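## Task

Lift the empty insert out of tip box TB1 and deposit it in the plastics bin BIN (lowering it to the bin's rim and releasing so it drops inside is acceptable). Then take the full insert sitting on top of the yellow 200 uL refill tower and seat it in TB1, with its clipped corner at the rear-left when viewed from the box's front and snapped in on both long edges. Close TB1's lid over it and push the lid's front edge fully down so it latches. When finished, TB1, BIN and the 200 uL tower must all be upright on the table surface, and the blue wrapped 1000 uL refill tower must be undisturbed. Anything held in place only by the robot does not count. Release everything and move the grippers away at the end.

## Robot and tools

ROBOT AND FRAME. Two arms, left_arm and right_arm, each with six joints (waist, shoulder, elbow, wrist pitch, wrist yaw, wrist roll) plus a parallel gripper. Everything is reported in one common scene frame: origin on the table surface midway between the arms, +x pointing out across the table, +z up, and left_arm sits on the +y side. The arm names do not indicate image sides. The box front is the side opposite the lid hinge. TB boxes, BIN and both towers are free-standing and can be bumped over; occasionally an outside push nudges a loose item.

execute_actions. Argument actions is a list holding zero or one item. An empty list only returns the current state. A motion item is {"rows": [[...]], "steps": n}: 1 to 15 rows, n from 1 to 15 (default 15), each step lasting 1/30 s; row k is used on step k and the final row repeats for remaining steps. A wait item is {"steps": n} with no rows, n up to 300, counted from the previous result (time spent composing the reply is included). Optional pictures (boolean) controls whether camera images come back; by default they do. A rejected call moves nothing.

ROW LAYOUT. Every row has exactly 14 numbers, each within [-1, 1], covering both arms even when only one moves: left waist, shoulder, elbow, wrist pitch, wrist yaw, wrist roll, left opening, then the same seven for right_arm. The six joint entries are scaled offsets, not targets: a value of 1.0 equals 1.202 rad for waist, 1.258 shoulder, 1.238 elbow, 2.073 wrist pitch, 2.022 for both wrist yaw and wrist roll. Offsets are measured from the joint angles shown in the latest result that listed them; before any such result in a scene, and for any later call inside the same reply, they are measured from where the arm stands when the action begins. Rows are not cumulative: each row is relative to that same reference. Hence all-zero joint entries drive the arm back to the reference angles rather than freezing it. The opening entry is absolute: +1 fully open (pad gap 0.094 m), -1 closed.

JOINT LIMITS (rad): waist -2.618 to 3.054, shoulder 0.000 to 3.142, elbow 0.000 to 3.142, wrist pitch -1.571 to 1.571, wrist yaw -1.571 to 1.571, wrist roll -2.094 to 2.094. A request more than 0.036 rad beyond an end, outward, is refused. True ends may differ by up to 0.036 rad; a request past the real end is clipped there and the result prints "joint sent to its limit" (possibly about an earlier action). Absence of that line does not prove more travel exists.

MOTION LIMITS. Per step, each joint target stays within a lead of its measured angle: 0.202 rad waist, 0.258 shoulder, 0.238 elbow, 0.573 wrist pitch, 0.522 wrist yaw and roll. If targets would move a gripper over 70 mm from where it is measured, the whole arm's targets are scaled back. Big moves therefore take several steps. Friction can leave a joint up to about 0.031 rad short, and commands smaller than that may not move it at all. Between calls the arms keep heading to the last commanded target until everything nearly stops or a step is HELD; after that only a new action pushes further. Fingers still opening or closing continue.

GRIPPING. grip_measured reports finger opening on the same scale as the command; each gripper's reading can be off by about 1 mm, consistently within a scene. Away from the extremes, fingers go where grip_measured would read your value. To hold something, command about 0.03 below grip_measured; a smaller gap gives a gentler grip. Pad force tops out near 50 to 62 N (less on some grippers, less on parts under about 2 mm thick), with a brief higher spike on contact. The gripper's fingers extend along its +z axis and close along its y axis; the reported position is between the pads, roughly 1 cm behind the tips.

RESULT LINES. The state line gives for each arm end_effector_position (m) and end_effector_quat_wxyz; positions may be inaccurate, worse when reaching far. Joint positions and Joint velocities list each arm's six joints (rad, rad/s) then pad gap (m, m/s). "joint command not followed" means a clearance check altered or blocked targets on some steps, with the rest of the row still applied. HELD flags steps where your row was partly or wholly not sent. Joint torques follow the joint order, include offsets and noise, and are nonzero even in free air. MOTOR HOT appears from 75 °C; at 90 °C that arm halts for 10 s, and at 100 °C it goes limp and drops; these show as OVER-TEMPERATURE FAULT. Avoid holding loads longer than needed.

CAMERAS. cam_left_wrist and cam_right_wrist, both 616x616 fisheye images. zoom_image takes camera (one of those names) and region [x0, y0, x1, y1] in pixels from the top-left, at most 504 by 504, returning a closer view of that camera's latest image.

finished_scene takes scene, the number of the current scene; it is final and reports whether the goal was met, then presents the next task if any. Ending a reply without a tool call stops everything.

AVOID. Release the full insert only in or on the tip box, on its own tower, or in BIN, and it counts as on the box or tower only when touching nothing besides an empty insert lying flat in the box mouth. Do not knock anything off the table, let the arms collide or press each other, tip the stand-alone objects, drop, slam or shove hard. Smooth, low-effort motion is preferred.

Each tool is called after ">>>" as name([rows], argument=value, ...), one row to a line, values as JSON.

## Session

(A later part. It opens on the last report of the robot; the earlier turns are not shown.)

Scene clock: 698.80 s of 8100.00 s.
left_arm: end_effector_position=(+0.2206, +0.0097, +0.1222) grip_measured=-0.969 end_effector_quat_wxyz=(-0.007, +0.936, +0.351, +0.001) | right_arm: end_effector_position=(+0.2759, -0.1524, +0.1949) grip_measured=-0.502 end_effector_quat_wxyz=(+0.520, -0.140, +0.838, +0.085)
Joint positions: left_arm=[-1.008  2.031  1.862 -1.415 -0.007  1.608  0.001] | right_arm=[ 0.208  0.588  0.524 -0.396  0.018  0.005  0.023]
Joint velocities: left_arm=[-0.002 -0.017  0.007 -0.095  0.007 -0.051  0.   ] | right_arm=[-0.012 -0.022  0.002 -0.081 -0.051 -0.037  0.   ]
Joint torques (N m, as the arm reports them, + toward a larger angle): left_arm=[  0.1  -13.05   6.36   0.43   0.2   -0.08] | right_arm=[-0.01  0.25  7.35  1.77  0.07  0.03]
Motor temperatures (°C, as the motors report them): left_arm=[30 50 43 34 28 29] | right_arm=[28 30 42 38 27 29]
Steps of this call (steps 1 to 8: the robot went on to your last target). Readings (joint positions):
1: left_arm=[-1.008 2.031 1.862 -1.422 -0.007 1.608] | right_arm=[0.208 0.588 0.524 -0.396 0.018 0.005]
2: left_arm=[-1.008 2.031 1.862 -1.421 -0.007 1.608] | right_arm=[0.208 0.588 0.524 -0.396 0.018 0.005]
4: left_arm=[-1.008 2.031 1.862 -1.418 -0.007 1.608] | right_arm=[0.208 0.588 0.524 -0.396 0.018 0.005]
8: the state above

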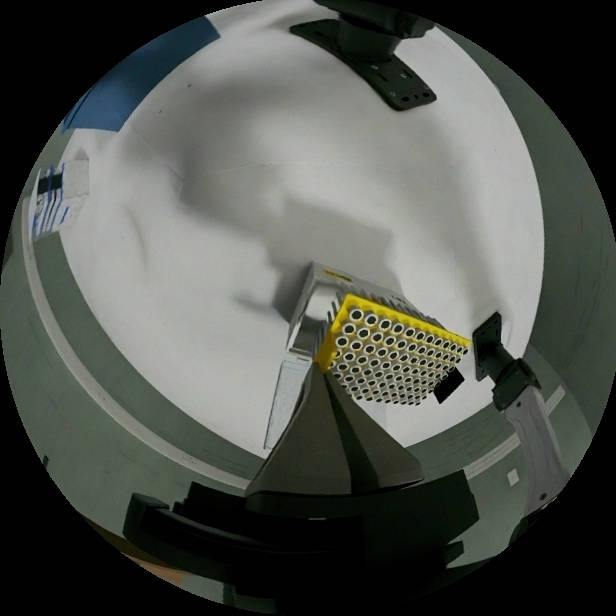

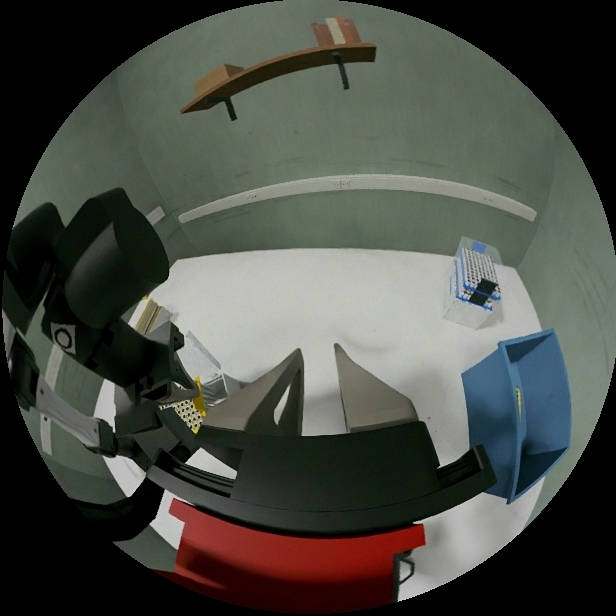

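>>> execute_actions([
  {"rows":[[0.012,0.005,0.014,0.005,0,0,-1,0,0,0,0,0,0,-0.5],[0.025,0.011,0.027,0.01,0,0,-1,0,0,0,0,0,0,-0.5]],"steps":15},
], pictures=false)

>>> execute_actions([
  {"steps":8},
])

>>> zoom_image(camera="cam_left_wrist", region=[240, 220, 500, 440])

Scene clock: 715.23 s of 8100.00 s.
left_arm: end_effector_position=(+0.2318, +0.0099, +0.1272) grip_measured=-0.969 end_effector_quat_wxyz=(+0.008, +0.932, +0.361, +0.007) | right_arm: end_effector_position=(+0.2759, -0.1524, +0.1949) grip_measured=-0.502 end_effector_quat_wxyz=(+0.520, -0.140, +0.838, +0.085)
Joint positions: left_arm=[-0.987  2.031  1.882 -1.402 -0.007  1.608  0.001] | right_arm=[ 0.208  0.588  0.524 -0.396  0.018  0.005  0.023]
Joint velocities: left_arm=[-0.017 -0.002 -0.007 -0.037 -0.022  0.037 -0.002] | right_arm=[ 0.002  0.007 -0.042 -0.007 -0.007  0.022 -0.   ]
Joint torques (N m, as the arm reports them, + toward a larger angle): left_arm=[  0.98 -10.73   8.77   0.53   0.2   -0.08] | right_arm=[-0.01  0.27  7.36  1.76  0.05  0.02]
Motor temperatures (°C, as the motors report them): left_arm=[30 56 42 33 28 29] | right_arm=[28 30 42 39 27 29]
Steps of this call (steps 1 to 30: the robot went on to your last target; steps 31 to 100: nothing new was sent; then 12.60 s passed at rest; steps 101 to 115: all 15 steps of this action). Readings (joint positions):
101: left_arm=[-1.008 2.031 1.862 -1.414 -0.007 1.608] | right_arm=[0.208 0.588 0.524 -0.396 0.018 0.005]
102: left_arm=[-1.007 2.031 1.864 -1.414 -0.007 1.608] | right_arm=[0.208 0.588 0.524 -0.396 0.018 0.005]
104: left_arm=[-1.000 2.031 1.873 -1.410 -0.007 1.608] | right_arm=[0.208 0.588 0.524 -0.396 0.018 0.005]
108: left_arm=[-0.988 2.031 1.882 -1.403 -0.007 1.608] | right_arm=[0.208 0.588 0.524 -0.396 0.018 0.005]
115: the state above

Scene clock: 715.50 s of 8100.00 s.
left_arm: end_effector_position=(+0.2318, +0.0099, +0.1272) grip_measured=-0.969 end_effector_quat_wxyz=(+0.008, +0.932, +0.361, +0.007) | right_arm: end_effector_position=(+0.2759, -0.1524, +0.1949) grip_measured=-0.502 end_effector_quat_wxyz=(+0.520, -0.140, +0.838, +0.085)
Joint positions: left_arm=[-0.987  2.031  1.882 -1.402 -0.007  1.608  0.001] | right_arm=[ 0.208  0.588  0.524 -0.396  0.018  0.005  0.023]
Joint velocities: left_arm=[-0.017  0.012  0.002  0.022  0.022 -0.037 -0.001] | right_arm=[-0.002  0.012  0.002 -0.007 -0.051  0.022 -0.   ]
Joint torques (N m, as the arm reports them, + toward a larger angle): left_arm=[  0.93 -10.75   8.8    0.53   0.19  -0.09] | right_arm=[-0.01  0.21  7.37  1.77  0.07  0.02]
Motor temperatures (°C, as the motors report them): left_arm=[30 56 42 33 28 29] | right_arm=[28 30 42 39 27 29]
Steps of this call (steps 1 to 8: the robot went on to your last target). Readings (joint positions):
1: left_arm=[-0.987 2.031 1.882 -1.402 -0.007 1.608] | right_arm=[0.208 0.588 0.524 -0.396 0.018 0.005]
2: left_arm=[-0.987 2.031 1.882 -1.402 -0.007 1.608] | right_arm=[0.208 0.588 0.524 -0.396 0.018 0.005]
4: left_arm=[-0.987 2.031 1.882 -1.402 -0.007 1.608] | right_arm=[0.208 0.588 0.524 -0.396 0.018 0.005]
8: the state above

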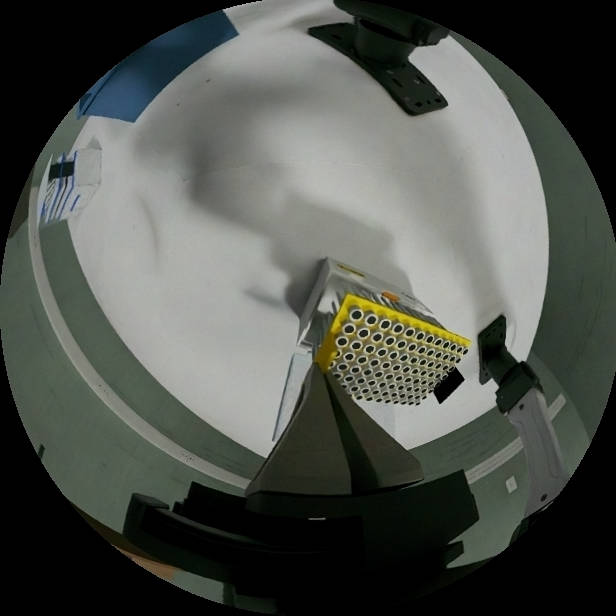

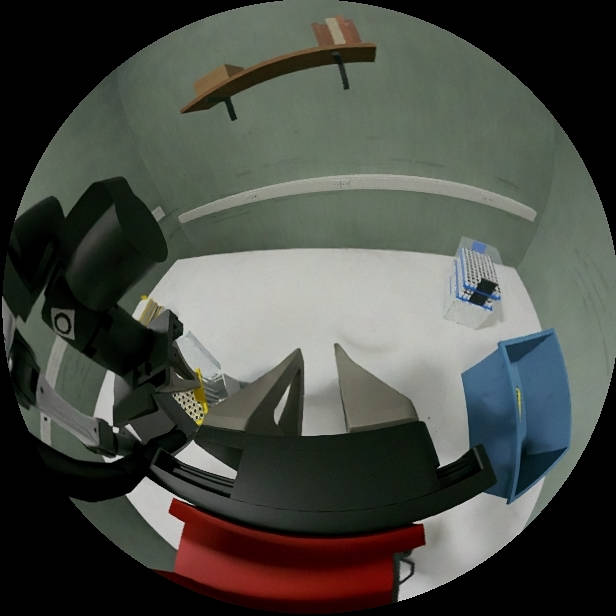

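Region (240, 220, 500, 440) of cam_left_wrist's 616x616 image, scaled by 1.938, with more detail than that image has; it fills the top 426 rows of this view, and the rest is white.

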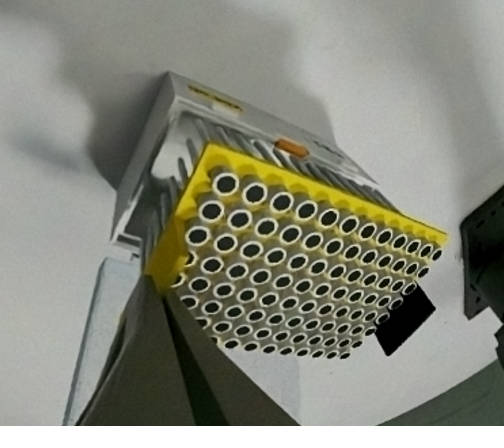

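>>> execute_actions([
  {"rows":[[0.014,0.003,-0.012,0.007,0,0,-1,0,0,0,0,0,0,-0.5],[0.014,0.006,-0.024,0.014,0,0,-1,0,0,0,0,0,0,-0.5],[0.014,0.009,-0.036,0.021,0,0,-1,0,0,0,0,0,0,-0.5],[0.014,0.012,-0.048,0.028,0,0,-1,0,0,0,0,0,0,-0.5],[0.014,0.014,-0.06,0.035,0,0,-1,0,0,0,0,0,0,-0.5],[0.014,0.016,-0.074,0.042,0,0,-1,0,0,0,0,0,0,-0.5],[0.014,0.018,-0.088,0.049,0,0,-1,0,0,0,0,0,0,-0.5],[0.014,0.018,-0.1,0.055,0,0,-1,0,0,0,0,0,0,-0.5]],"steps":15},
], pictures=false)

>>> execute_actions([
  {"steps":8},
])

>>> zoom_image(camera="cam_left_wrist", region=[240, 220, 500, 440])

Scene clock: 726.57 s of 8100.00 s.
left_arm: end_effector_position=(+0.2314, +0.0130, +0.0960) grip_measured=-0.969 end_effector_quat_wxyz=(-0.003, +0.932, +0.364, +0.002) | right_arm: end_effector_position=(+0.2759, -0.1524, +0.1949) grip_measured=-0.502 end_effector_quat_wxyz=(+0.520, -0.140, +0.838, +0.085)
Joint positions: left_arm=[-0.982  2.041  1.774 -1.308 -0.007  1.608  0.001] | right_arm=[ 0.208  0.588  0.524 -0.396  0.018  0.005  0.023]
Joint velocities: left_arm=[-0.017 -0.007 -0.017  0.125 -0.022  0.007  0.002] | right_arm=[ 0.002 -0.002  0.007 -0.022 -0.051  0.081  0.001]
Joint torques (N m, as the arm reports them, + toward a larger angle): left_arm=[  1.18 -10.89   6.2    0.45   0.19  -0.08] | right_arm=[-0.03  0.24  7.37  1.77  0.06  0.02]
Motor temperatures (°C, as the motors report them): left_arm=[30 56 43 33 28 29] | right_arm=[28 30 42 39 27 29]
Steps of this call (steps 1 to 15: the robot went on to your last target; steps 16 to 90: nothing new was sent; then 7.57 s passed at rest; steps 91 to 105: all 15 steps of this action). Readings (joint positions):
91: left_arm=[-0.987 2.031 1.882 -1.402 -0.007 1.608] | right_arm=[0.208 0.588 0.524 -0.396 0.018 0.005]
92: left_arm=[-0.987 2.031 1.881 -1.399 -0.007 1.608] | right_arm=[0.208 0.588 0.524 -0.396 0.018 0.005]
94: left_arm=[-0.987 2.031 1.868 -1.384 -0.007 1.608] | right_arm=[0.208 0.588 0.524 -0.396 0.018 0.005]
98: left_arm=[-0.986 2.031 1.808 -1.341 -0.007 1.608] | right_arm=[0.208 0.588 0.524 -0.396 0.018 0.005]
105: the state above

Scene clock: 726.83 s of 8100.00 s.
left_arm: end_effector_position=(+0.2330, +0.0114, +0.0960) grip_measured=-0.969 end_effector_quat_wxyz=(+0.001, +0.932, +0.364, +0.004) | right_arm: end_effector_position=(+0.2759, -0.1524, +0.1949) grip_measured=-0.502 end_effector_quat_wxyz=(+0.520, -0.140, +0.838, +0.085)
Joint positions: left_arm=[-0.982  2.041  1.774 -1.298 -0.007  1.608  0.001] | right_arm=[ 0.208  0.588  0.524 -0.396  0.018  0.005  0.023]
Joint velocities: left_arm=[ 0.012  0.007 -0.002 -0.007  0.007  0.037 -0.   ] | right_arm=[-0.002 -0.012 -0.007 -0.007 -0.066 -0.007  0.001]
Joint torques (N m, as the arm reports them, + toward a larger angle): left_arm=[  1.16 -11.02   6.34   0.54   0.19  -0.09] | right_arm=[0.04 0.25 7.37 1.76 0.06 0.02]
Motor temperatures (°C, as the motors report them): left_arm=[30 56 43 33 28 29] | right_arm=[28 30 42 39 27 29]
Steps of this call (steps 1 to 8: the robot went on to your last target). Readings (joint positions):
1: left_arm=[-0.982 2.041 1.774 -1.305 -0.007 1.608] | right_arm=[0.208 0.588 0.524 -0.396 0.018 0.005]
2: left_arm=[-0.982 2.041 1.774 -1.303 -0.007 1.608] | right_arm=[0.208 0.588 0.524 -0.396 0.018 0.005]
4: left_arm=[-0.982 2.041 1.774 -1.300 -0.007 1.608] | right_arm=[0.208 0.588 0.524 -0.396 0.018 0.005]
8: the state above

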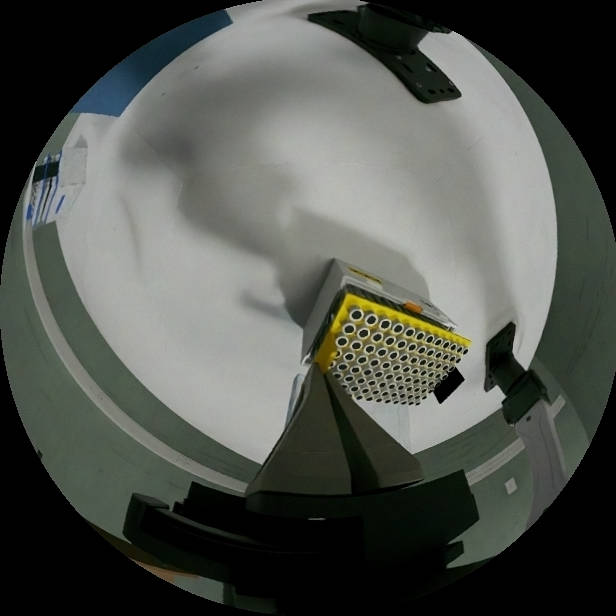

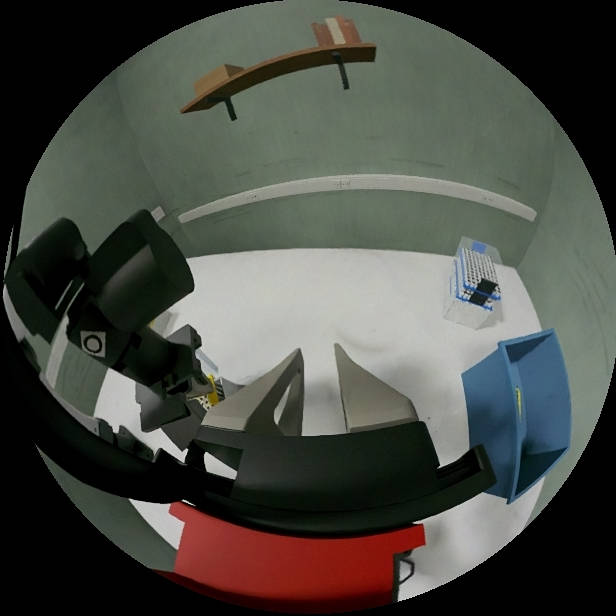

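Region (240, 220, 500, 440) of cam_left_wrist's 616x616 image, scaled by 1.938, with more detail than that image has; it fills the top 426 rows of this view, and the rest is white.

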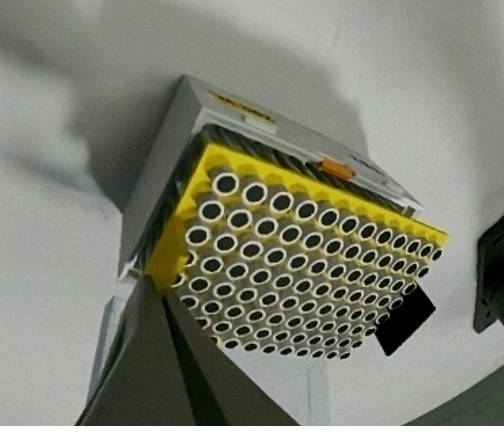

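>>> execute_actions([
  {"rows":[[0.016,0.004,-0.012,0.007,0,0,-1,0,0,0,0,0,0,-0.5],[0.016,0.008,-0.024,0.014,0,0,-1,0,0,0,0,0,0,-0.5],[0.016,0.012,-0.036,0.021,0,0,-1,0,0,0,0,0,0,-0.5],[0.016,0.013,-0.052,0.028,0,0,-1,0,0,0,0,0,0,-0.5]],"steps":15},
], pictures=false)

>>> execute_actions([
  {"steps":8},
])

>>> zoom_image(camera="cam_left_wrist", region=[240, 220, 500, 440])

Scene clock: 738.37 s of 8100.00 s.
left_arm: end_effector_position=(+0.2346, +0.0142, +0.0839) grip_measured=-0.969 end_effector_quat_wxyz=(+0.000, +0.930, +0.367, +0.004) | right_arm: end_effector_position=(+0.2759, -0.1524, +0.1949) grip_measured=-0.502 end_effector_quat_wxyz=(+0.520, -0.140, +0.838, +0.085)
Joint positions: left_arm=[-0.974  2.041  1.726 -1.251 -0.007  1.608  0.001] | right_arm=[ 0.208  0.588  0.524 -0.396  0.018  0.005  0.023]
Joint velocities: left_arm=[0.012 0.002 0.017 0.051 0.007 0.037 0.001] | right_arm=[-0.017 -0.022 -0.007 -0.007 -0.037 -0.007 -0.   ]
Joint torques (N m, as the arm reports them, + toward a larger angle): left_arm=[  1.17 -10.67   6.27   0.45   0.19  -0.08] | right_arm=[0.03 0.21 7.37 1.76 0.07 0.02]
Motor temperatures (°C, as the motors report them): left_arm=[30 57 42 33 28 29] | right_arm=[28 29 42 39 27 29]
Steps of this call (steps 1 to 15: the robot went on to your last target; steps 16 to 90: nothing new was sent; then 8.03 s passed at rest; steps 91 to 105: all 15 steps of this action). Readings (joint positions):
91: left_arm=[-0.981 2.041 1.774 -1.298 -0.007 1.608] | right_arm=[0.208 0.588 0.524 -0.396 0.018 0.005]
92: left_arm=[-0.981 2.041 1.772 -1.295 -0.007 1.608] | right_arm=[0.208 0.588 0.524 -0.396 0.018 0.005]
94: left_arm=[-0.978 2.041 1.759 -1.280 -0.007 1.608] | right_arm=[0.208 0.588 0.524 -0.396 0.018 0.005]
98: left_arm=[-0.974 2.041 1.727 -1.263 -0.007 1.608] | right_arm=[0.208 0.588 0.524 -0.396 0.018 0.005]
105: the state above

Scene clock: 738.63 s of 8100.00 s.
left_arm: end_effector_position=(+0.2352, +0.0137, +0.0839) grip_measured=-0.969 end_effector_quat_wxyz=(+0.002, +0.930, +0.367, +0.005) | right_arm: end_effector_position=(+0.2759, -0.1524, +0.1949) grip_measured=-0.502 end_effector_quat_wxyz=(+0.520, -0.140, +0.838, +0.085)
Joint positions: left_arm=[-0.974  2.041  1.726 -1.248 -0.007  1.608  0.001] | right_arm=[ 0.208  0.588  0.524 -0.396  0.018  0.005  0.023]
Joint velocities: left_arm=[-0.002 -0.007  0.002  0.007 -0.022  0.022 -0.002] | right_arm=[ 0.022 -0.002  0.002  0.051 -0.037 -0.022 -0.   ]
Joint torques (N m, as the arm reports them, + toward a larger angle): left_arm=[  1.18 -10.6    6.18   0.49   0.2   -0.08] | right_arm=[0.02 0.2  7.34 1.77 0.06 0.02]
Motor temperatures (°C, as the motors report them): left_arm=[30 57 42 33 28 29] | right_arm=[28 29 42 39 27 29]
Steps of this call (steps 1 to 8: the robot went on to your last target). Readings (joint positions):
1: left_arm=[-0.974 2.041 1.726 -1.250 -0.007 1.608] | right_arm=[0.208 0.588 0.524 -0.396 0.018 0.005]
2: left_arm=[-0.974 2.041 1.726 -1.250 -0.007 1.608] | right_arm=[0.208 0.588 0.524 -0.396 0.018 0.005]
4: left_arm=[-0.974 2.041 1.726 -1.249 -0.007 1.608] | right_arm=[0.208 0.588 0.524 -0.396 0.018 0.005]
8: the state above

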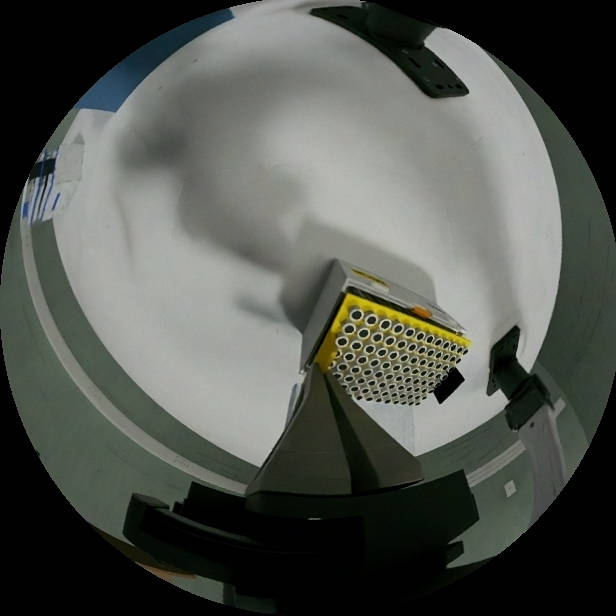

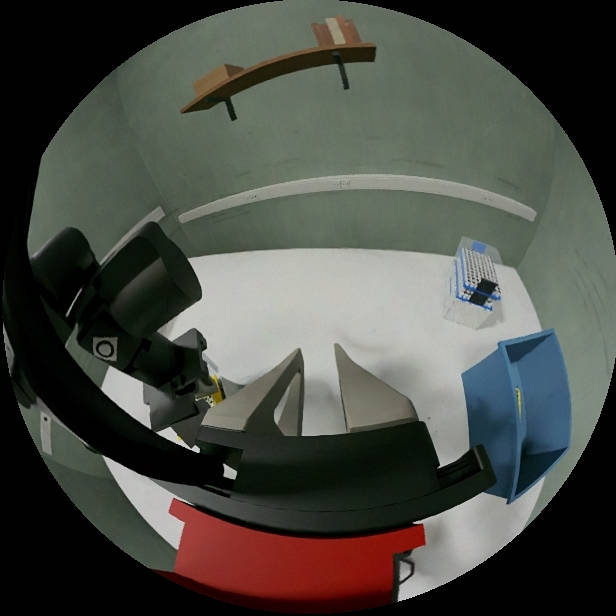

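Region (240, 220, 500, 440) of cam_left_wrist's 616x616 image, scaled by 1.938, with more detail than that image has; it fills the top 426 rows of this view, and the rest is white.

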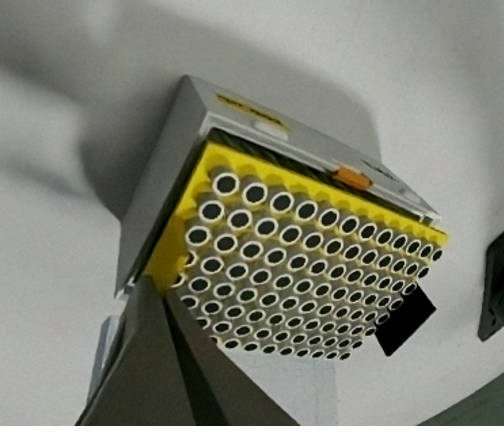

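>>> execute_actions([
  {"rows":[[0,0,-0.01,0.003,0,0.006,-1,0,0,0,0,0,0,-0.5],[0,0,-0.02,0.007,0,0.012,-1,0,0,0,0,0,0,-0.5],[0,0,-0.031,0.0105,0,0.012,-1,0,0,0,0,0,0,-0.5]],"steps":15},
], pictures=false)

>>> execute_actions([
  {"steps":8},
])

>>> zoom_image(camera="cam_left_wrist", region=[240, 220, 500, 440])

Scene clock: 754.50 s of 8100.00 s.
left_arm: end_effector_position=(+0.2337, +0.0152, +0.0788) grip_measured=-0.969 end_effector_quat_wxyz=(-0.001, +0.933, +0.361, +0.003) | right_arm: end_effector_position=(+0.2759, -0.1524, +0.1949) grip_measured=-0.502 end_effector_quat_wxyz=(+0.520, -0.140, +0.838, +0.085)
Joint positions: left_arm=[-0.974  2.041  1.705 -1.235 -0.007  1.622  0.001] | right_arm=[ 0.208  0.588  0.524 -0.396  0.018  0.005  0.023]
Joint velocities: left_arm=[ 0.002 -0.007  0.002  0.051 -0.007 -0.007  0.   ] | right_arm=[-0.012 -0.007  0.007  0.007 -0.022 -0.022  0.   ]
Joint torques (N m, as the arm reports them, + toward a larger angle): left_arm=[  0.12 -12.06   6.01   0.5    0.2    0.05] | right_arm=[-0.02  0.25  7.35  1.76  0.06  0.02]
Motor temperatures (°C, as the motors report them): left_arm=[30 58 42 33 28 29] | right_arm=[28 29 42 40 27 29]
Steps of this call (steps 1 to 15: the robot went on to your last target; steps 16 to 90: nothing new was sent; then 12.37 s passed at rest; steps 91 to 105: all 15 steps of this action). Readings (joint positions):
91: left_arm=[-0.974 2.041 1.726 -1.248 -0.007 1.609] | right_arm=[0.208 0.588 0.524 -0.396 0.018 0.005]
92: left_arm=[-0.974 2.041 1.726 -1.247 -0.007 1.611] | right_arm=[0.208 0.588 0.524 -0.396 0.018 0.005]
94: left_arm=[-0.974 2.041 1.719 -1.241 -0.007 1.615] | right_arm=[0.208 0.588 0.524 -0.396 0.018 0.005]
98: left_arm=[-0.974 2.041 1.705 -1.237 -0.007 1.620] | right_arm=[0.208 0.588 0.524 -0.396 0.018 0.005]
105: the state above

Scene clock: 754.77 s of 8100.00 s.
left_arm: end_effector_position=(+0.2337, +0.0152, +0.0788) grip_measured=-0.969 end_effector_quat_wxyz=(-0.001, +0.933, +0.361, +0.003) | right_arm: end_effector_position=(+0.2759, -0.1524, +0.1949) grip_measured=-0.502 end_effector_quat_wxyz=(+0.520, -0.140, +0.838, +0.085)
Joint positions: left_arm=[-0.974  2.041  1.705 -1.234 -0.007  1.623  0.001] | right_arm=[ 0.208  0.588  0.524 -0.396  0.018  0.005  0.023]
Joint velocities: left_arm=[-0.012 -0.002 -0.007 -0.051  0.022 -0.007 -0.001] | right_arm=[-0.007  0.002 -0.007 -0.022 -0.022  0.022 -0.001]
Joint torques (N m, as the arm reports them, + toward a larger angle): left_arm=[  0.15 -12.1    6.04   0.48   0.18   0.04] | right_arm=[0.   0.23 7.35 1.76 0.07 0.02]
Motor temperatures (°C, as the motors report them): left_arm=[30 58 42 33 28 29] | right_arm=[28 29 42 40 27 29]
Steps of this call (steps 1 to 8: the robot went on to your last target). Readings (joint positions):
1: left_arm=[-0.974 2.041 1.705 -1.235 -0.007 1.622] | right_arm=[0.208 0.588 0.524 -0.396 0.018 0.005]
2: left_arm=[-0.974 2.041 1.705 -1.235 -0.007 1.623] | right_arm=[0.208 0.588 0.524 -0.396 0.018 0.005]
4: left_arm=[-0.974 2.041 1.705 -1.234 -0.007 1.623] | right_arm=[0.208 0.588 0.524 -0.396 0.018 0.005]
8: the state above

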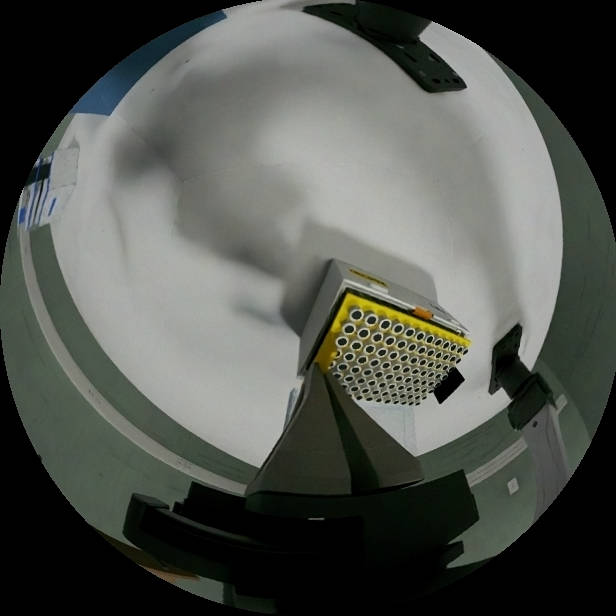

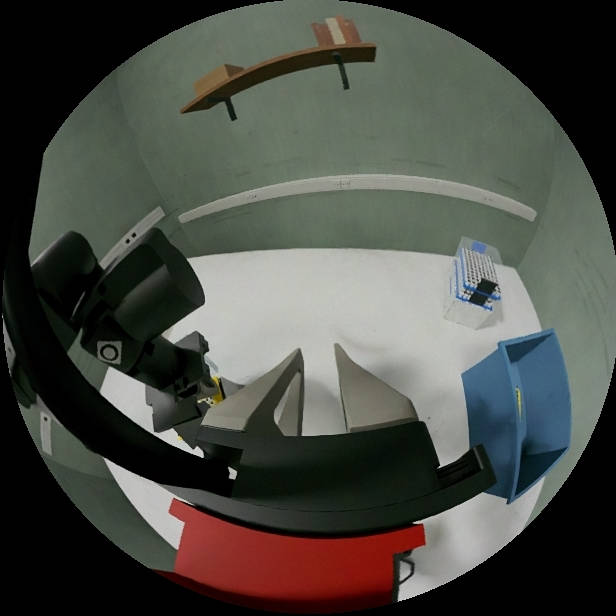

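Region (240, 220, 500, 440) of cam_left_wrist's 616x616 image, scaled by 1.938, with more detail than that image has; it fills the top 426 rows of this view, and the rest is white.

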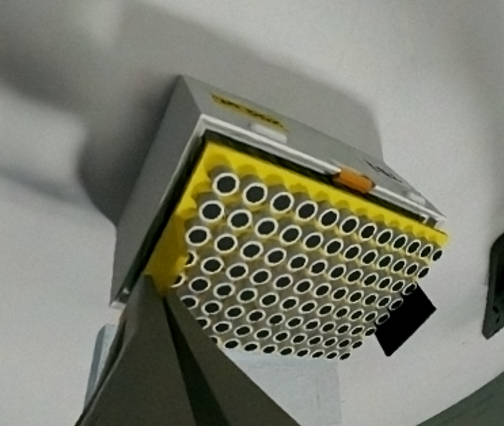

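Well aligned. Lower another ~5 mm.

>>> execute_actions([
  {"rows":[[0,0,-0.01,0.005,0,0,-1,0,0,0,0,0,0,-0.5],[0,0,-0.02,0.01,0,0,-1,0,0,0,0,0,0,-0.5],[0,0,-0.031,0.0145,0,0,-1,0,0,0,0,0,0,-0.5]],"steps":15},
], pictures=false)

>>> execute_actions([
  {"steps":8},
])

>>> zoom_image(camera="cam_left_wrist", region=[240, 220, 500, 440])

Scene clock: 759.70 s of 8100.00 s.
left_arm: end_effector_position=(+0.2337, +0.0152, +0.0738) grip_measured=-0.969 end_effector_quat_wxyz=(-0.000, +0.933, +0.360, +0.004) | right_arm: end_effector_position=(+0.2759, -0.1524, +0.1949) grip_measured=-0.502 end_effector_quat_wxyz=(+0.520, -0.140, +0.838, +0.085)
Joint positions: left_arm=[-0.974  2.041  1.686 -1.213 -0.007  1.623  0.001] | right_arm=[ 0.208  0.588  0.524 -0.396  0.018  0.005  0.023]
Joint velocities: left_arm=[ 0.012 -0.027  0.002 -0.022  0.037  0.037  0.   ] | right_arm=[-0.027  0.007 -0.012  0.051 -0.051  0.022 -0.001]
Joint torques (N m, as the arm reports them, + toward a larger angle): left_arm=[  0.14 -12.09   6.04   0.46   0.18  -0.09] | right_arm=[-0.01  0.25  7.39  1.77  0.07  0.01]
Motor temperatures (°C, as the motors report them): left_arm=[30 59 41 33 28 29] | right_arm=[28 29 42 40 27 29]
Steps of this call (steps 1 to 15: the robot went on to your last target; steps 16 to 90: nothing new was sent; then 1.43 s passed at rest; steps 91 to 105: all 15 steps of this action). Readings (joint positions):
91: left_arm=[-0.974 2.041 1.705 -1.234 -0.007 1.623] | right_arm=[0.208 0.588 0.524 -0.396 0.018 0.005]
92: left_arm=[-0.974 2.041 1.705 -1.233 -0.007 1.623] | right_arm=[0.208 0.588 0.524 -0.396 0.018 0.005]
94: left_arm=[-0.974 2.041 1.699 -1.224 -0.007 1.623] | right_arm=[0.208 0.588 0.524 -0.396 0.018 0.005]
98: left_arm=[-0.974 2.041 1.686 -1.218 -0.007 1.623] | right_arm=[0.208 0.588 0.524 -0.396 0.018 0.005]
105: the state above

Scene clock: 759.97 s of 8100.00 s.
left_arm: end_effector_position=(+0.2338, +0.0151, +0.0738) grip_measured=-0.969 end_effector_quat_wxyz=(+0.000, +0.933, +0.360, +0.004) | right_arm: end_effector_position=(+0.2759, -0.1524, +0.1949) grip_measured=-0.502 end_effector_quat_wxyz=(+0.520, -0.140, +0.838, +0.085)
Joint positions: left_arm=[-0.974  2.041  1.686 -1.212 -0.007  1.623  0.001] | right_arm=[ 0.208  0.588  0.524 -0.396  0.018  0.005  0.023]
Joint velocities: left_arm=[ 0.007  0.002 -0.007 -0.022  0.022 -0.051 -0.002] | right_arm=[-0.017 -0.002  0.002 -0.037 -0.022 -0.007 -0.   ]
Joint torques (N m, as the arm reports them, + toward a larger angle): left_arm=[  0.12 -12.1    6.02   0.49   0.19  -0.08] | right_arm=[0.01 0.23 7.34 1.76 0.07 0.03]
Motor temperatures (°C, as the motors report them): left_arm=[30 59 41 33 28 29] | right_arm=[28 29 42 40 27 29]
Steps of this call (steps 1 to 8: the robot went on to your last target). Readings (joint positions):
1: left_arm=[-0.974 2.041 1.686 -1.213 -0.007 1.623] | right_arm=[0.208 0.588 0.524 -0.396 0.018 0.005]
2: left_arm=[-0.974 2.041 1.686 -1.212 -0.007 1.623] | right_arm=[0.208 0.588 0.524 -0.396 0.018 0.005]
4: left_arm=[-0.974 2.041 1.686 -1.212 -0.007 1.623] | right_arm=[0.208 0.588 0.524 -0.396 0.018 0.005]
8: the state above

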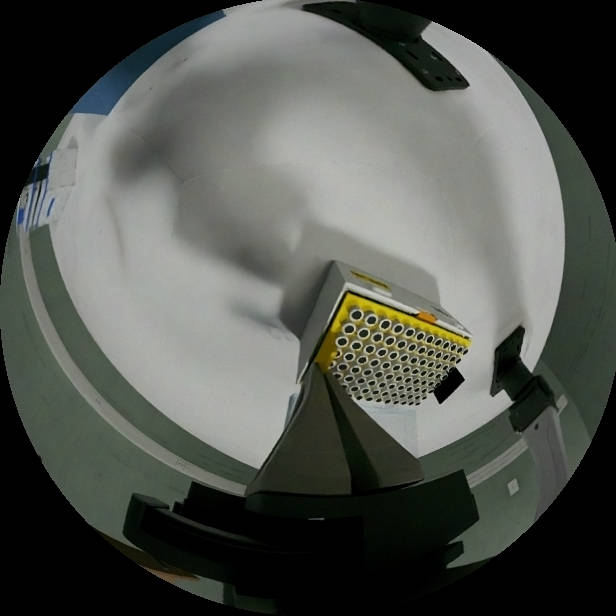

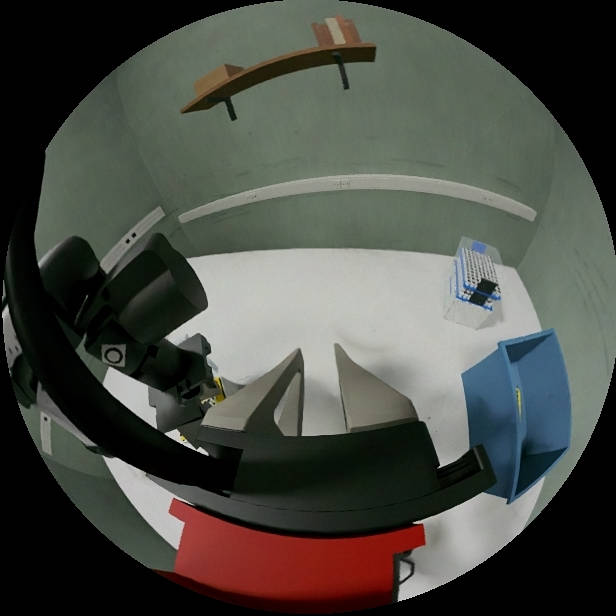

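Region (240, 220, 500, 440) of cam_left_wrist's 616x616 image, scaled by 1.938, with more detail than that image has; it fills the top 426 rows of this view, and the rest is white.

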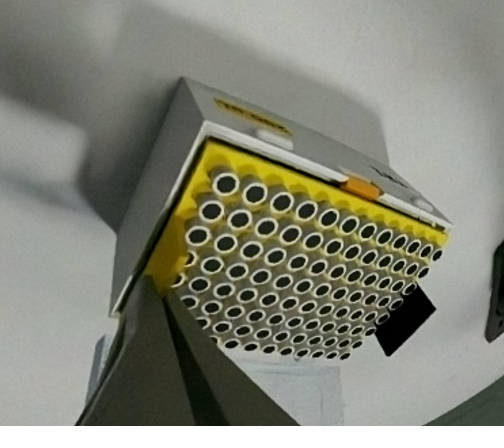

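>>> execute_actions([
  {"rows":[[0,0,0,0,0,0,-0.8,0,0,0,0,0,0,-0.5],[0,0,0,0,0,0,-0.8,0,0,0,0,0,0,-0.5],[0,0,0,0,0,0,-0.8,0,0,0,0,0,0,-0.5],[0,0,0,0,0,0,-0.8,0,0,0,0,0,0,-0.5],[0,0,0,0,0,0,-0.8,0,0,0,0,0,0,-0.5],[0,0,0,0,0,0,-0.8,0,0,0,0,0,0,-0.5],[0,0,0,0,0,0,-0.8,0,0,0,0,0,0,-0.5],[0,0,0.02,-0.01,0,0,-0.8,0,0,0,0,0,0,-0.5],[0,0,0.04,-0.02,0,0,-0.8,0,0,0,0,0,0,-0.5],[0,0,0.06,-0.03,0,0,-0.8,0,0,0,0,0,0,-0.5],[0,0,0.08,-0.04,0,0,-0.8,0,0,0,0,0,0,-0.5],[0,0,0.09,-0.05,0,0,-0.8,0,0,0,0,0,0,-0.5]],"steps":15},
], pictures=false)

>>> execute_actions([
  {"steps":8},
])

>>> zoom_image(camera="cam_left_wrist", region=[240, 220, 500, 440])

Scene clock: 774.47 s of 8100.00 s.
left_arm: end_effector_position=(+0.2424, +0.0065, +0.1003) grip_measured=-0.802 end_effector_quat_wxyz=(+0.020, +0.932, +0.360, +0.013) | right_arm: end_effector_position=(+0.2759, -0.1524, +0.1949) grip_measured=-0.502 end_effector_quat_wxyz=(+0.520, -0.140, +0.838, +0.085)
Joint positions: left_arm=[-0.974  2.039  1.787 -1.271 -0.007  1.623  0.009] | right_arm=[ 0.208  0.588  0.524 -0.396  0.018  0.005  0.023]
Joint velocities: left_arm=[-0.007 -0.022  0.159 -0.066 -0.037  0.007  0.   ] | right_arm=[-0.007 -0.002 -0.027 -0.007  0.022 -0.081 -0.   ]
Joint torques (N m, as the arm reports them, + toward a larger angle): left_arm=[  0.13 -11.94   7.72   0.21   0.2   -0.09] | right_arm=[0.02 0.27 7.41 1.77 0.06 0.01]
Motor temperatures (°C, as the motors report them): left_arm=[30 61 41 33 28 29] | right_arm=[28 29 43 40 27 29]
Steps of this call (steps 1 to 15: the robot went on to your last target; steps 16 to 90: nothing new was sent; then 11.00 s passed at rest; steps 91 to 105: all 15 steps of this action). Readings (joint positions):
91: left_arm=[-0.974 2.041 1.686 -1.212 -0.007 1.623] | right_arm=[0.208 0.588 0.524 -0.396 0.018 0.005]
92: left_arm=[-0.974 2.041 1.686 -1.212 -0.007 1.623] | right_arm=[0.208 0.588 0.524 -0.396 0.018 0.005]
94: left_arm=[-0.974 2.041 1.686 -1.212 -0.007 1.623] | right_arm=[0.208 0.588 0.524 -0.396 0.018 0.005]
98: left_arm=[-0.974 2.041 1.687 -1.213 -0.007 1.623] | right_arm=[0.208 0.588 0.524 -0.396 0.018 0.005]
105: the state above

Scene clock: 774.73 s of 8100.00 s.
left_arm: end_effector_position=(+0.2383, +0.0106, +0.1009) grip_measured=-0.802 end_effector_quat_wxyz=(+0.009, +0.933, +0.360, +0.008) | right_arm: end_effector_position=(+0.2759, -0.1524, +0.1949) grip_measured=-0.502 end_effector_quat_wxyz=(+0.520, -0.140, +0.838, +0.085)
Joint positions: left_arm=[-0.974  2.039  1.79  -1.298 -0.007  1.623  0.009] | right_arm=[ 0.208  0.588  0.524 -0.396  0.018  0.005  0.023]
Joint velocities: left_arm=[ 0.012 -0.027 -0.012 -0.139 -0.066 -0.037  0.001] | right_arm=[ 0.002  0.007  0.032  0.066  0.022  0.007 -0.   ]
Joint torques (N m, as the arm reports them, + toward a larger angle): left_arm=[  0.16 -12.05   8.21   0.34   0.2   -0.08] | right_arm=[-0.04  0.24  7.36  1.76  0.06  0.02]
Motor temperatures (°C, as the motors report them): left_arm=[30 61 41 33 28 29] | right_arm=[28 29 43 40 27 29]
Steps of this call (steps 1 to 8: the robot went on to your last target). Readings (joint positions):
1: left_arm=[-0.974 2.039 1.790 -1.274 -0.007 1.623] | right_arm=[0.208 0.588 0.524 -0.396 0.018 0.005]
2: left_arm=[-0.974 2.039 1.790 -1.279 -0.007 1.623] | right_arm=[0.208 0.588 0.524 -0.396 0.018 0.005]
4: left_arm=[-0.974 2.039 1.790 -1.288 -0.007 1.623] | right_arm=[0.208 0.588 0.524 -0.396 0.018 0.005]
8: the state above

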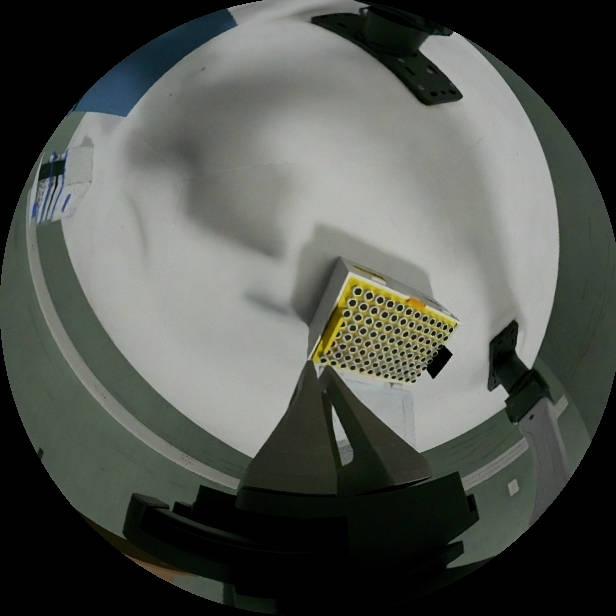

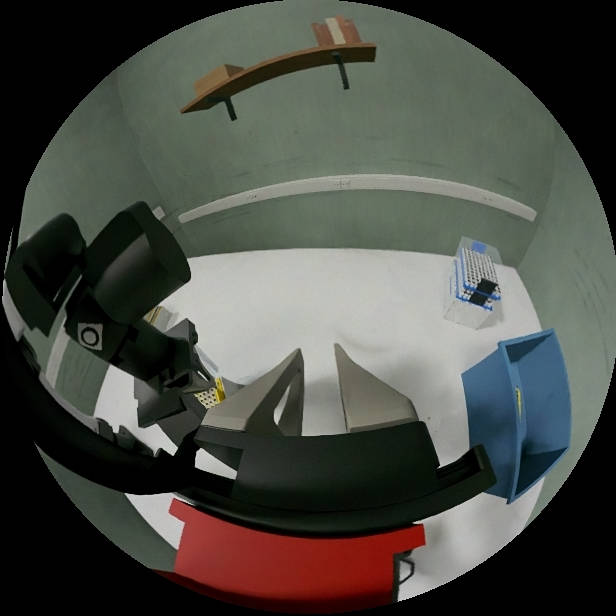

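Region (240, 220, 500, 440) of cam_left_wrist's 616x616 image, scaled by 1.938, with more detail than that image has; it fills the top 426 rows of this view, and the rest is white.

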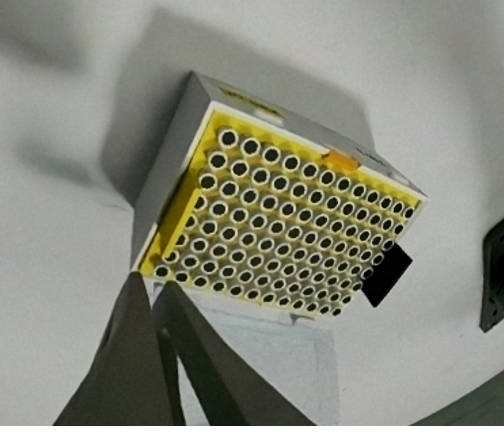

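>>> execute_actions([
  {"rows":[[0.015,-0.025,-0.02,0.005,0,0,-1,0,0,0,0,0,0,-0.5],[0.015,-0.05,-0.045,0.01,0,0,-1,0,0,0,0,0,0,-0.5],[0.015,-0.07,-0.075,0.016,0,0,-1,0,0,0,0,0,0,-0.5],[0.015,-0.09,-0.105,0.022,0,0,-1,0,0,0,0,0,0,-0.5],[0.015,-0.11,-0.135,0.03,0,0,-1,0,0,0,0,0,0,-0.5],[0.015,-0.13,-0.165,0.038,0,0,-1,0,0,0,0,0,0,-0.5],[0.015,-0.15,-0.195,0.046,0,0,-1,0,0,0,0,0,0,-0.5],[0.015,-0.165,-0.225,0.054,0,0,-1,0,0,0,0,0,0,-0.5],[0.015,-0.18,-0.255,0.06,0,0,-1,0,0,0,0,0,0,-0.5],[0.015,-0.18,-0.285,0.066,0,0,-1,0,0,0,0,0,0,-0.5],[0.015,-0.18,-0.305,0.072,0,0,-1,0,0,0,0,0,0,-0.5],[0.015,-0.18,-0.32,0.072,0,0,-1,0,0,0,0,0,0,-0.5]],"steps":15},
], pictures=false)

>>> execute_actions([
  {"steps":10},
])

Scene clock: 787.10 s of 8100.00 s.
left_arm: end_effector_position=(+0.1903, +0.0610, +0.0849) grip_measured=-0.984 end_effector_quat_wxyz=(-0.008, +0.932, +0.363, +0.000) | right_arm: end_effector_position=(+0.2759, -0.1524, +0.1949) grip_measured=-0.502 end_effector_quat_wxyz=(+0.520, -0.140, +0.838, +0.085)
Joint positions: left_arm=[-0.968  1.809  1.412 -1.189 -0.007  1.623  0.001] | right_arm=[ 0.208  0.588  0.524 -0.396  0.018  0.005  0.023]
Joint velocities: left_arm=[-0.002  0.002 -0.247  0.007  0.037 -0.007  0.001] | right_arm=[ 0.012 -0.017 -0.012 -0.037  0.022 -0.051 -0.   ]
Joint torques (N m, as the arm reports them, + toward a larger angle): left_arm=[ 1.14 -9.32  7.29  0.72  0.19 -0.08] | right_arm=[0.04 0.23 7.37 1.76 0.06 0.03]
Motor temperatures (°C, as the motors report them): left_arm=[30 62 42 32 28 29] | right_arm=[28 29 43 40 27 29]
Steps of this call (steps 1 to 30: the robot went on to your last target; steps 31 to 100: nothing new was sent; then 8.53 s passed at rest; steps 101 to 115: all 15 steps of this action). Readings (joint positions):
101: left_arm=[-0.974 2.037 1.789 -1.301 -0.007 1.623] | right_arm=[0.208 0.588 0.524 -0.396 0.018 0.005]
102: left_arm=[-0.973 2.029 1.780 -1.294 -0.007 1.623] | right_arm=[0.208 0.588 0.524 -0.396 0.018 0.005]
104: left_arm=[-0.971 1.990 1.732 -1.275 -0.007 1.623] | right_arm=[0.208 0.588 0.524 -0.396 0.018 0.005]
108: left_arm=[-0.968 1.877 1.596 -1.240 -0.007 1.623] | right_arm=[0.208 0.588 0.524 -0.396 0.018 0.005]
115: the state above

Scene clock: 787.43 s of 8100.00 s.
left_arm: end_effector_position=(+0.1939, +0.0575, +0.0835) grip_measured=-0.984 end_effector_quat_wxyz=(+0.002, +0.932, +0.363, +0.005) | right_arm: end_effector_position=(+0.2759, -0.1524, +0.1949) grip_measured=-0.502 end_effector_quat_wxyz=(+0.520, -0.140, +0.838, +0.085)
Joint positions: left_arm=[-0.968  1.809  1.406 -1.162 -0.007  1.623  0.001] | right_arm=[ 0.208  0.588  0.524 -0.396  0.018  0.005  0.023]
Joint velocities: left_arm=[ 0.002 -0.007  0.012 -0.022  0.007 -0.081  0.001] | right_arm=[ 0.002 -0.002  0.007 -0.051 -0.051 -0.066 -0.   ]
Joint torques (N m, as the arm reports them, + toward a larger angle): left_arm=[ 1.17 -9.27  6.52  0.52  0.2  -0.08] | right_arm=[0.03 0.25 7.37 1.76 0.07 0.02]
Motor temperatures (°C, as the motors report them): left_arm=[30 62 42 32 28 29] | right_arm=[28 29 43 40 27 29]
Steps of this call (steps 1 to 10: the robot went on to your last target). Readings (joint positions):
1: left_arm=[-0.968 1.809 1.407 -1.187 -0.007 1.623] | right_arm=[0.208 0.588 0.524 -0.396 0.018 0.005]
2: left_arm=[-0.968 1.809 1.406 -1.184 -0.007 1.623] | right_arm=[0.208 0.588 0.524 -0.396 0.018 0.005]
4: left_arm=[-0.968 1.809 1.406 -1.174 -0.007 1.623] | right_arm=[0.208 0.588 0.524 -0.396 0.018 0.005]
8: left_arm=[-0.968 1.809 1.406 -1.164 -0.007 1.623] | right_arm=[0.208 0.588 0.524 -0.396 0.018 0.005]
10: the state above

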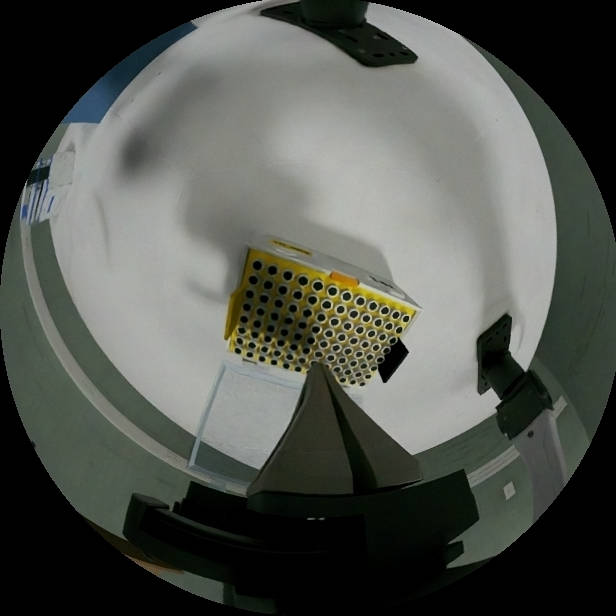

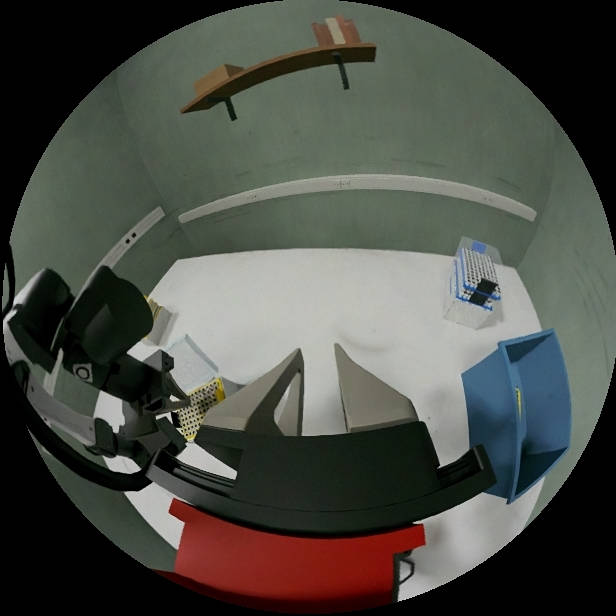

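>>> execute_actions([
  {"rows":[[0,0,-0.012,0.005,0,0,-1,0,0,0,0,0,0,-0.5],[0,0,-0.02,0.009,0,0,-1,0,0,0,0,0,0,-0.5],[0,0,-0.028,0.013,0,0,-1,0,0,0,0,0,0,-0.5],[0,0,-0.036,0.017,0,0,-1,0,0,0,0,0,0,-0.5],[0,0,-0.044,0.021,0,0,-1,0,0,0,0,0,0,-0.5],[0,0,-0.05,0.025,0,0,-1,0,0,0,0,0,0,-0.5],[0,0,-0.056,0.029,0,0,-1,0,0,0,0,0,0,-0.5],[0,0,-0.062,0.033,0,0,-1,0,0,0,0,0,0,-0.5]],"steps":15},
], pictures=false)

>>> execute_actions([
  {"steps":8},
])

>>> zoom_image(camera="cam_left_wrist", region=[190, 210, 450, 430])

Scene clock: 796.07 s of 8100.00 s.
left_arm: end_effector_position=(+0.1903, +0.0611, +0.0690) grip_measured=-0.984 end_effector_quat_wxyz=(-0.003, +0.932, +0.363, +0.003) | right_arm: end_effector_position=(+0.2759, -0.1524, +0.1949) grip_measured=-0.502 end_effector_quat_wxyz=(+0.520, -0.140, +0.838, +0.085)
Joint positions: left_arm=[-0.968  1.809  1.348 -1.113 -0.007  1.623  0.001] | right_arm=[ 0.208  0.588  0.524 -0.396  0.018  0.005  0.023]
Joint velocities: left_arm=[ 0.002 -0.007  0.007  0.037 -0.081  0.007 -0.001] | right_arm=[ 0.012  0.002 -0.012  0.007 -0.007  0.022 -0.   ]
Joint torques (N m, as the arm reports them, + toward a larger angle): left_arm=[ 0.14 -9.61  5.87  0.55  0.18 -0.08] | right_arm=[-0.04  0.25  7.36  1.76  0.07  0.01]
Motor temperatures (°C, as the motors report them): left_arm=[30 61 42 32 28 29] | right_arm=[28 29 43 40 27 29]
Steps of this call (steps 1 to 30: the robot went on to your last target; steps 31 to 100: nothing new was sent; then 4.80 s passed at rest; steps 101 to 115: all 15 steps of this action). Readings (joint positions):
101: left_arm=[-0.968 1.809 1.406 -1.158 -0.007 1.623] | right_arm=[0.208 0.588 0.524 -0.396 0.018 0.005]
102: left_arm=[-0.968 1.809 1.406 -1.158 -0.007 1.623] | right_arm=[0.208 0.588 0.524 -0.396 0.018 0.005]
104: left_arm=[-0.968 1.809 1.400 -1.150 -0.007 1.623] | right_arm=[0.208 0.588 0.524 -0.396 0.018 0.005]
108: left_arm=[-0.968 1.809 1.364 -1.129 -0.007 1.623] | right_arm=[0.208 0.588 0.524 -0.396 0.018 0.005]
115: the state above

Scene clock: 796.33 s of 8100.00 s.
left_arm: end_effector_position=(+0.1909, +0.0605, +0.0690) grip_measured=-0.984 end_effector_quat_wxyz=(-0.001, +0.932, +0.363, +0.003) | right_arm: end_effector_position=(+0.2759, -0.1524, +0.1949) grip_measured=-0.502 end_effector_quat_wxyz=(+0.520, -0.140, +0.838, +0.085)
Joint positions: left_arm=[-0.968  1.809  1.348 -1.109 -0.007  1.623  0.001] | right_arm=[ 0.208  0.588  0.524 -0.396  0.018  0.005  0.023]
Joint velocities: left_arm=[ 0.012  0.007 -0.032 -0.007  0.022  0.007 -0.   ] | right_arm=[ 0.027  0.002 -0.002 -0.066 -0.007  0.007 -0.   ]
Joint torques (N m, as the arm reports them, + toward a larger angle): left_arm=[ 0.13 -9.56  5.92  0.55  0.2  -0.08] | right_arm=[-0.02  0.26  7.37  1.77  0.07  0.02]
Motor temperatures (°C, as the motors report them): left_arm=[30 61 42 32 28 29] | right_arm=[28 29 43 40 27 29]
Steps of this call (steps 1 to 8: the robot went on to your last target). Readings (joint positions):
1: left_arm=[-0.968 1.809 1.348 -1.112 -0.007 1.623] | right_arm=[0.208 0.588 0.524 -0.396 0.018 0.005]
2: left_arm=[-0.968 1.809 1.348 -1.111 -0.007 1.623] | right_arm=[0.208 0.588 0.524 -0.396 0.018 0.005]
4: left_arm=[-0.968 1.809 1.348 -1.110 -0.007 1.623] | right_arm=[0.208 0.588 0.524 -0.396 0.018 0.005]
8: the state above

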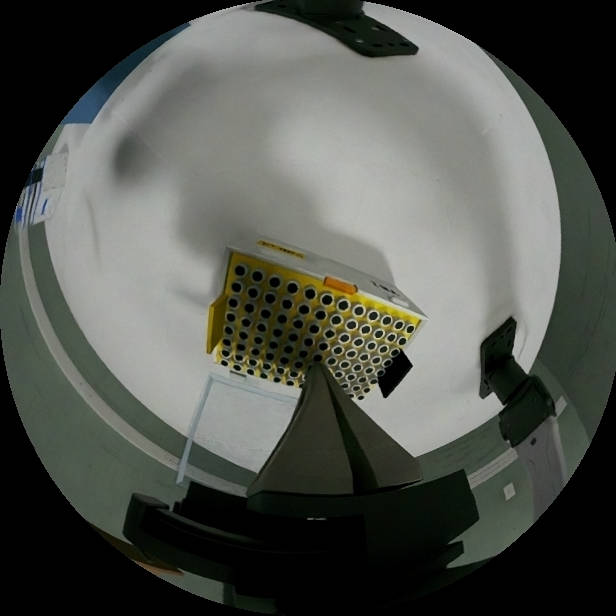

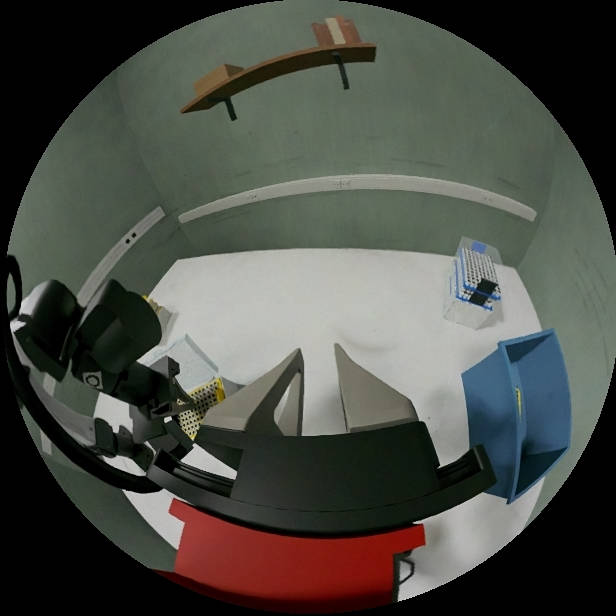

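Region (190, 210, 450, 430) of cam_left_wrist's 616x616 image, scaled by 1.938, with more detail than that image has; it fills the top 426 rows of this view, and the rest is white.

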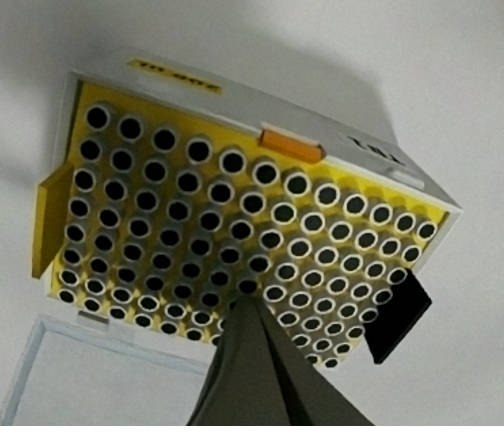

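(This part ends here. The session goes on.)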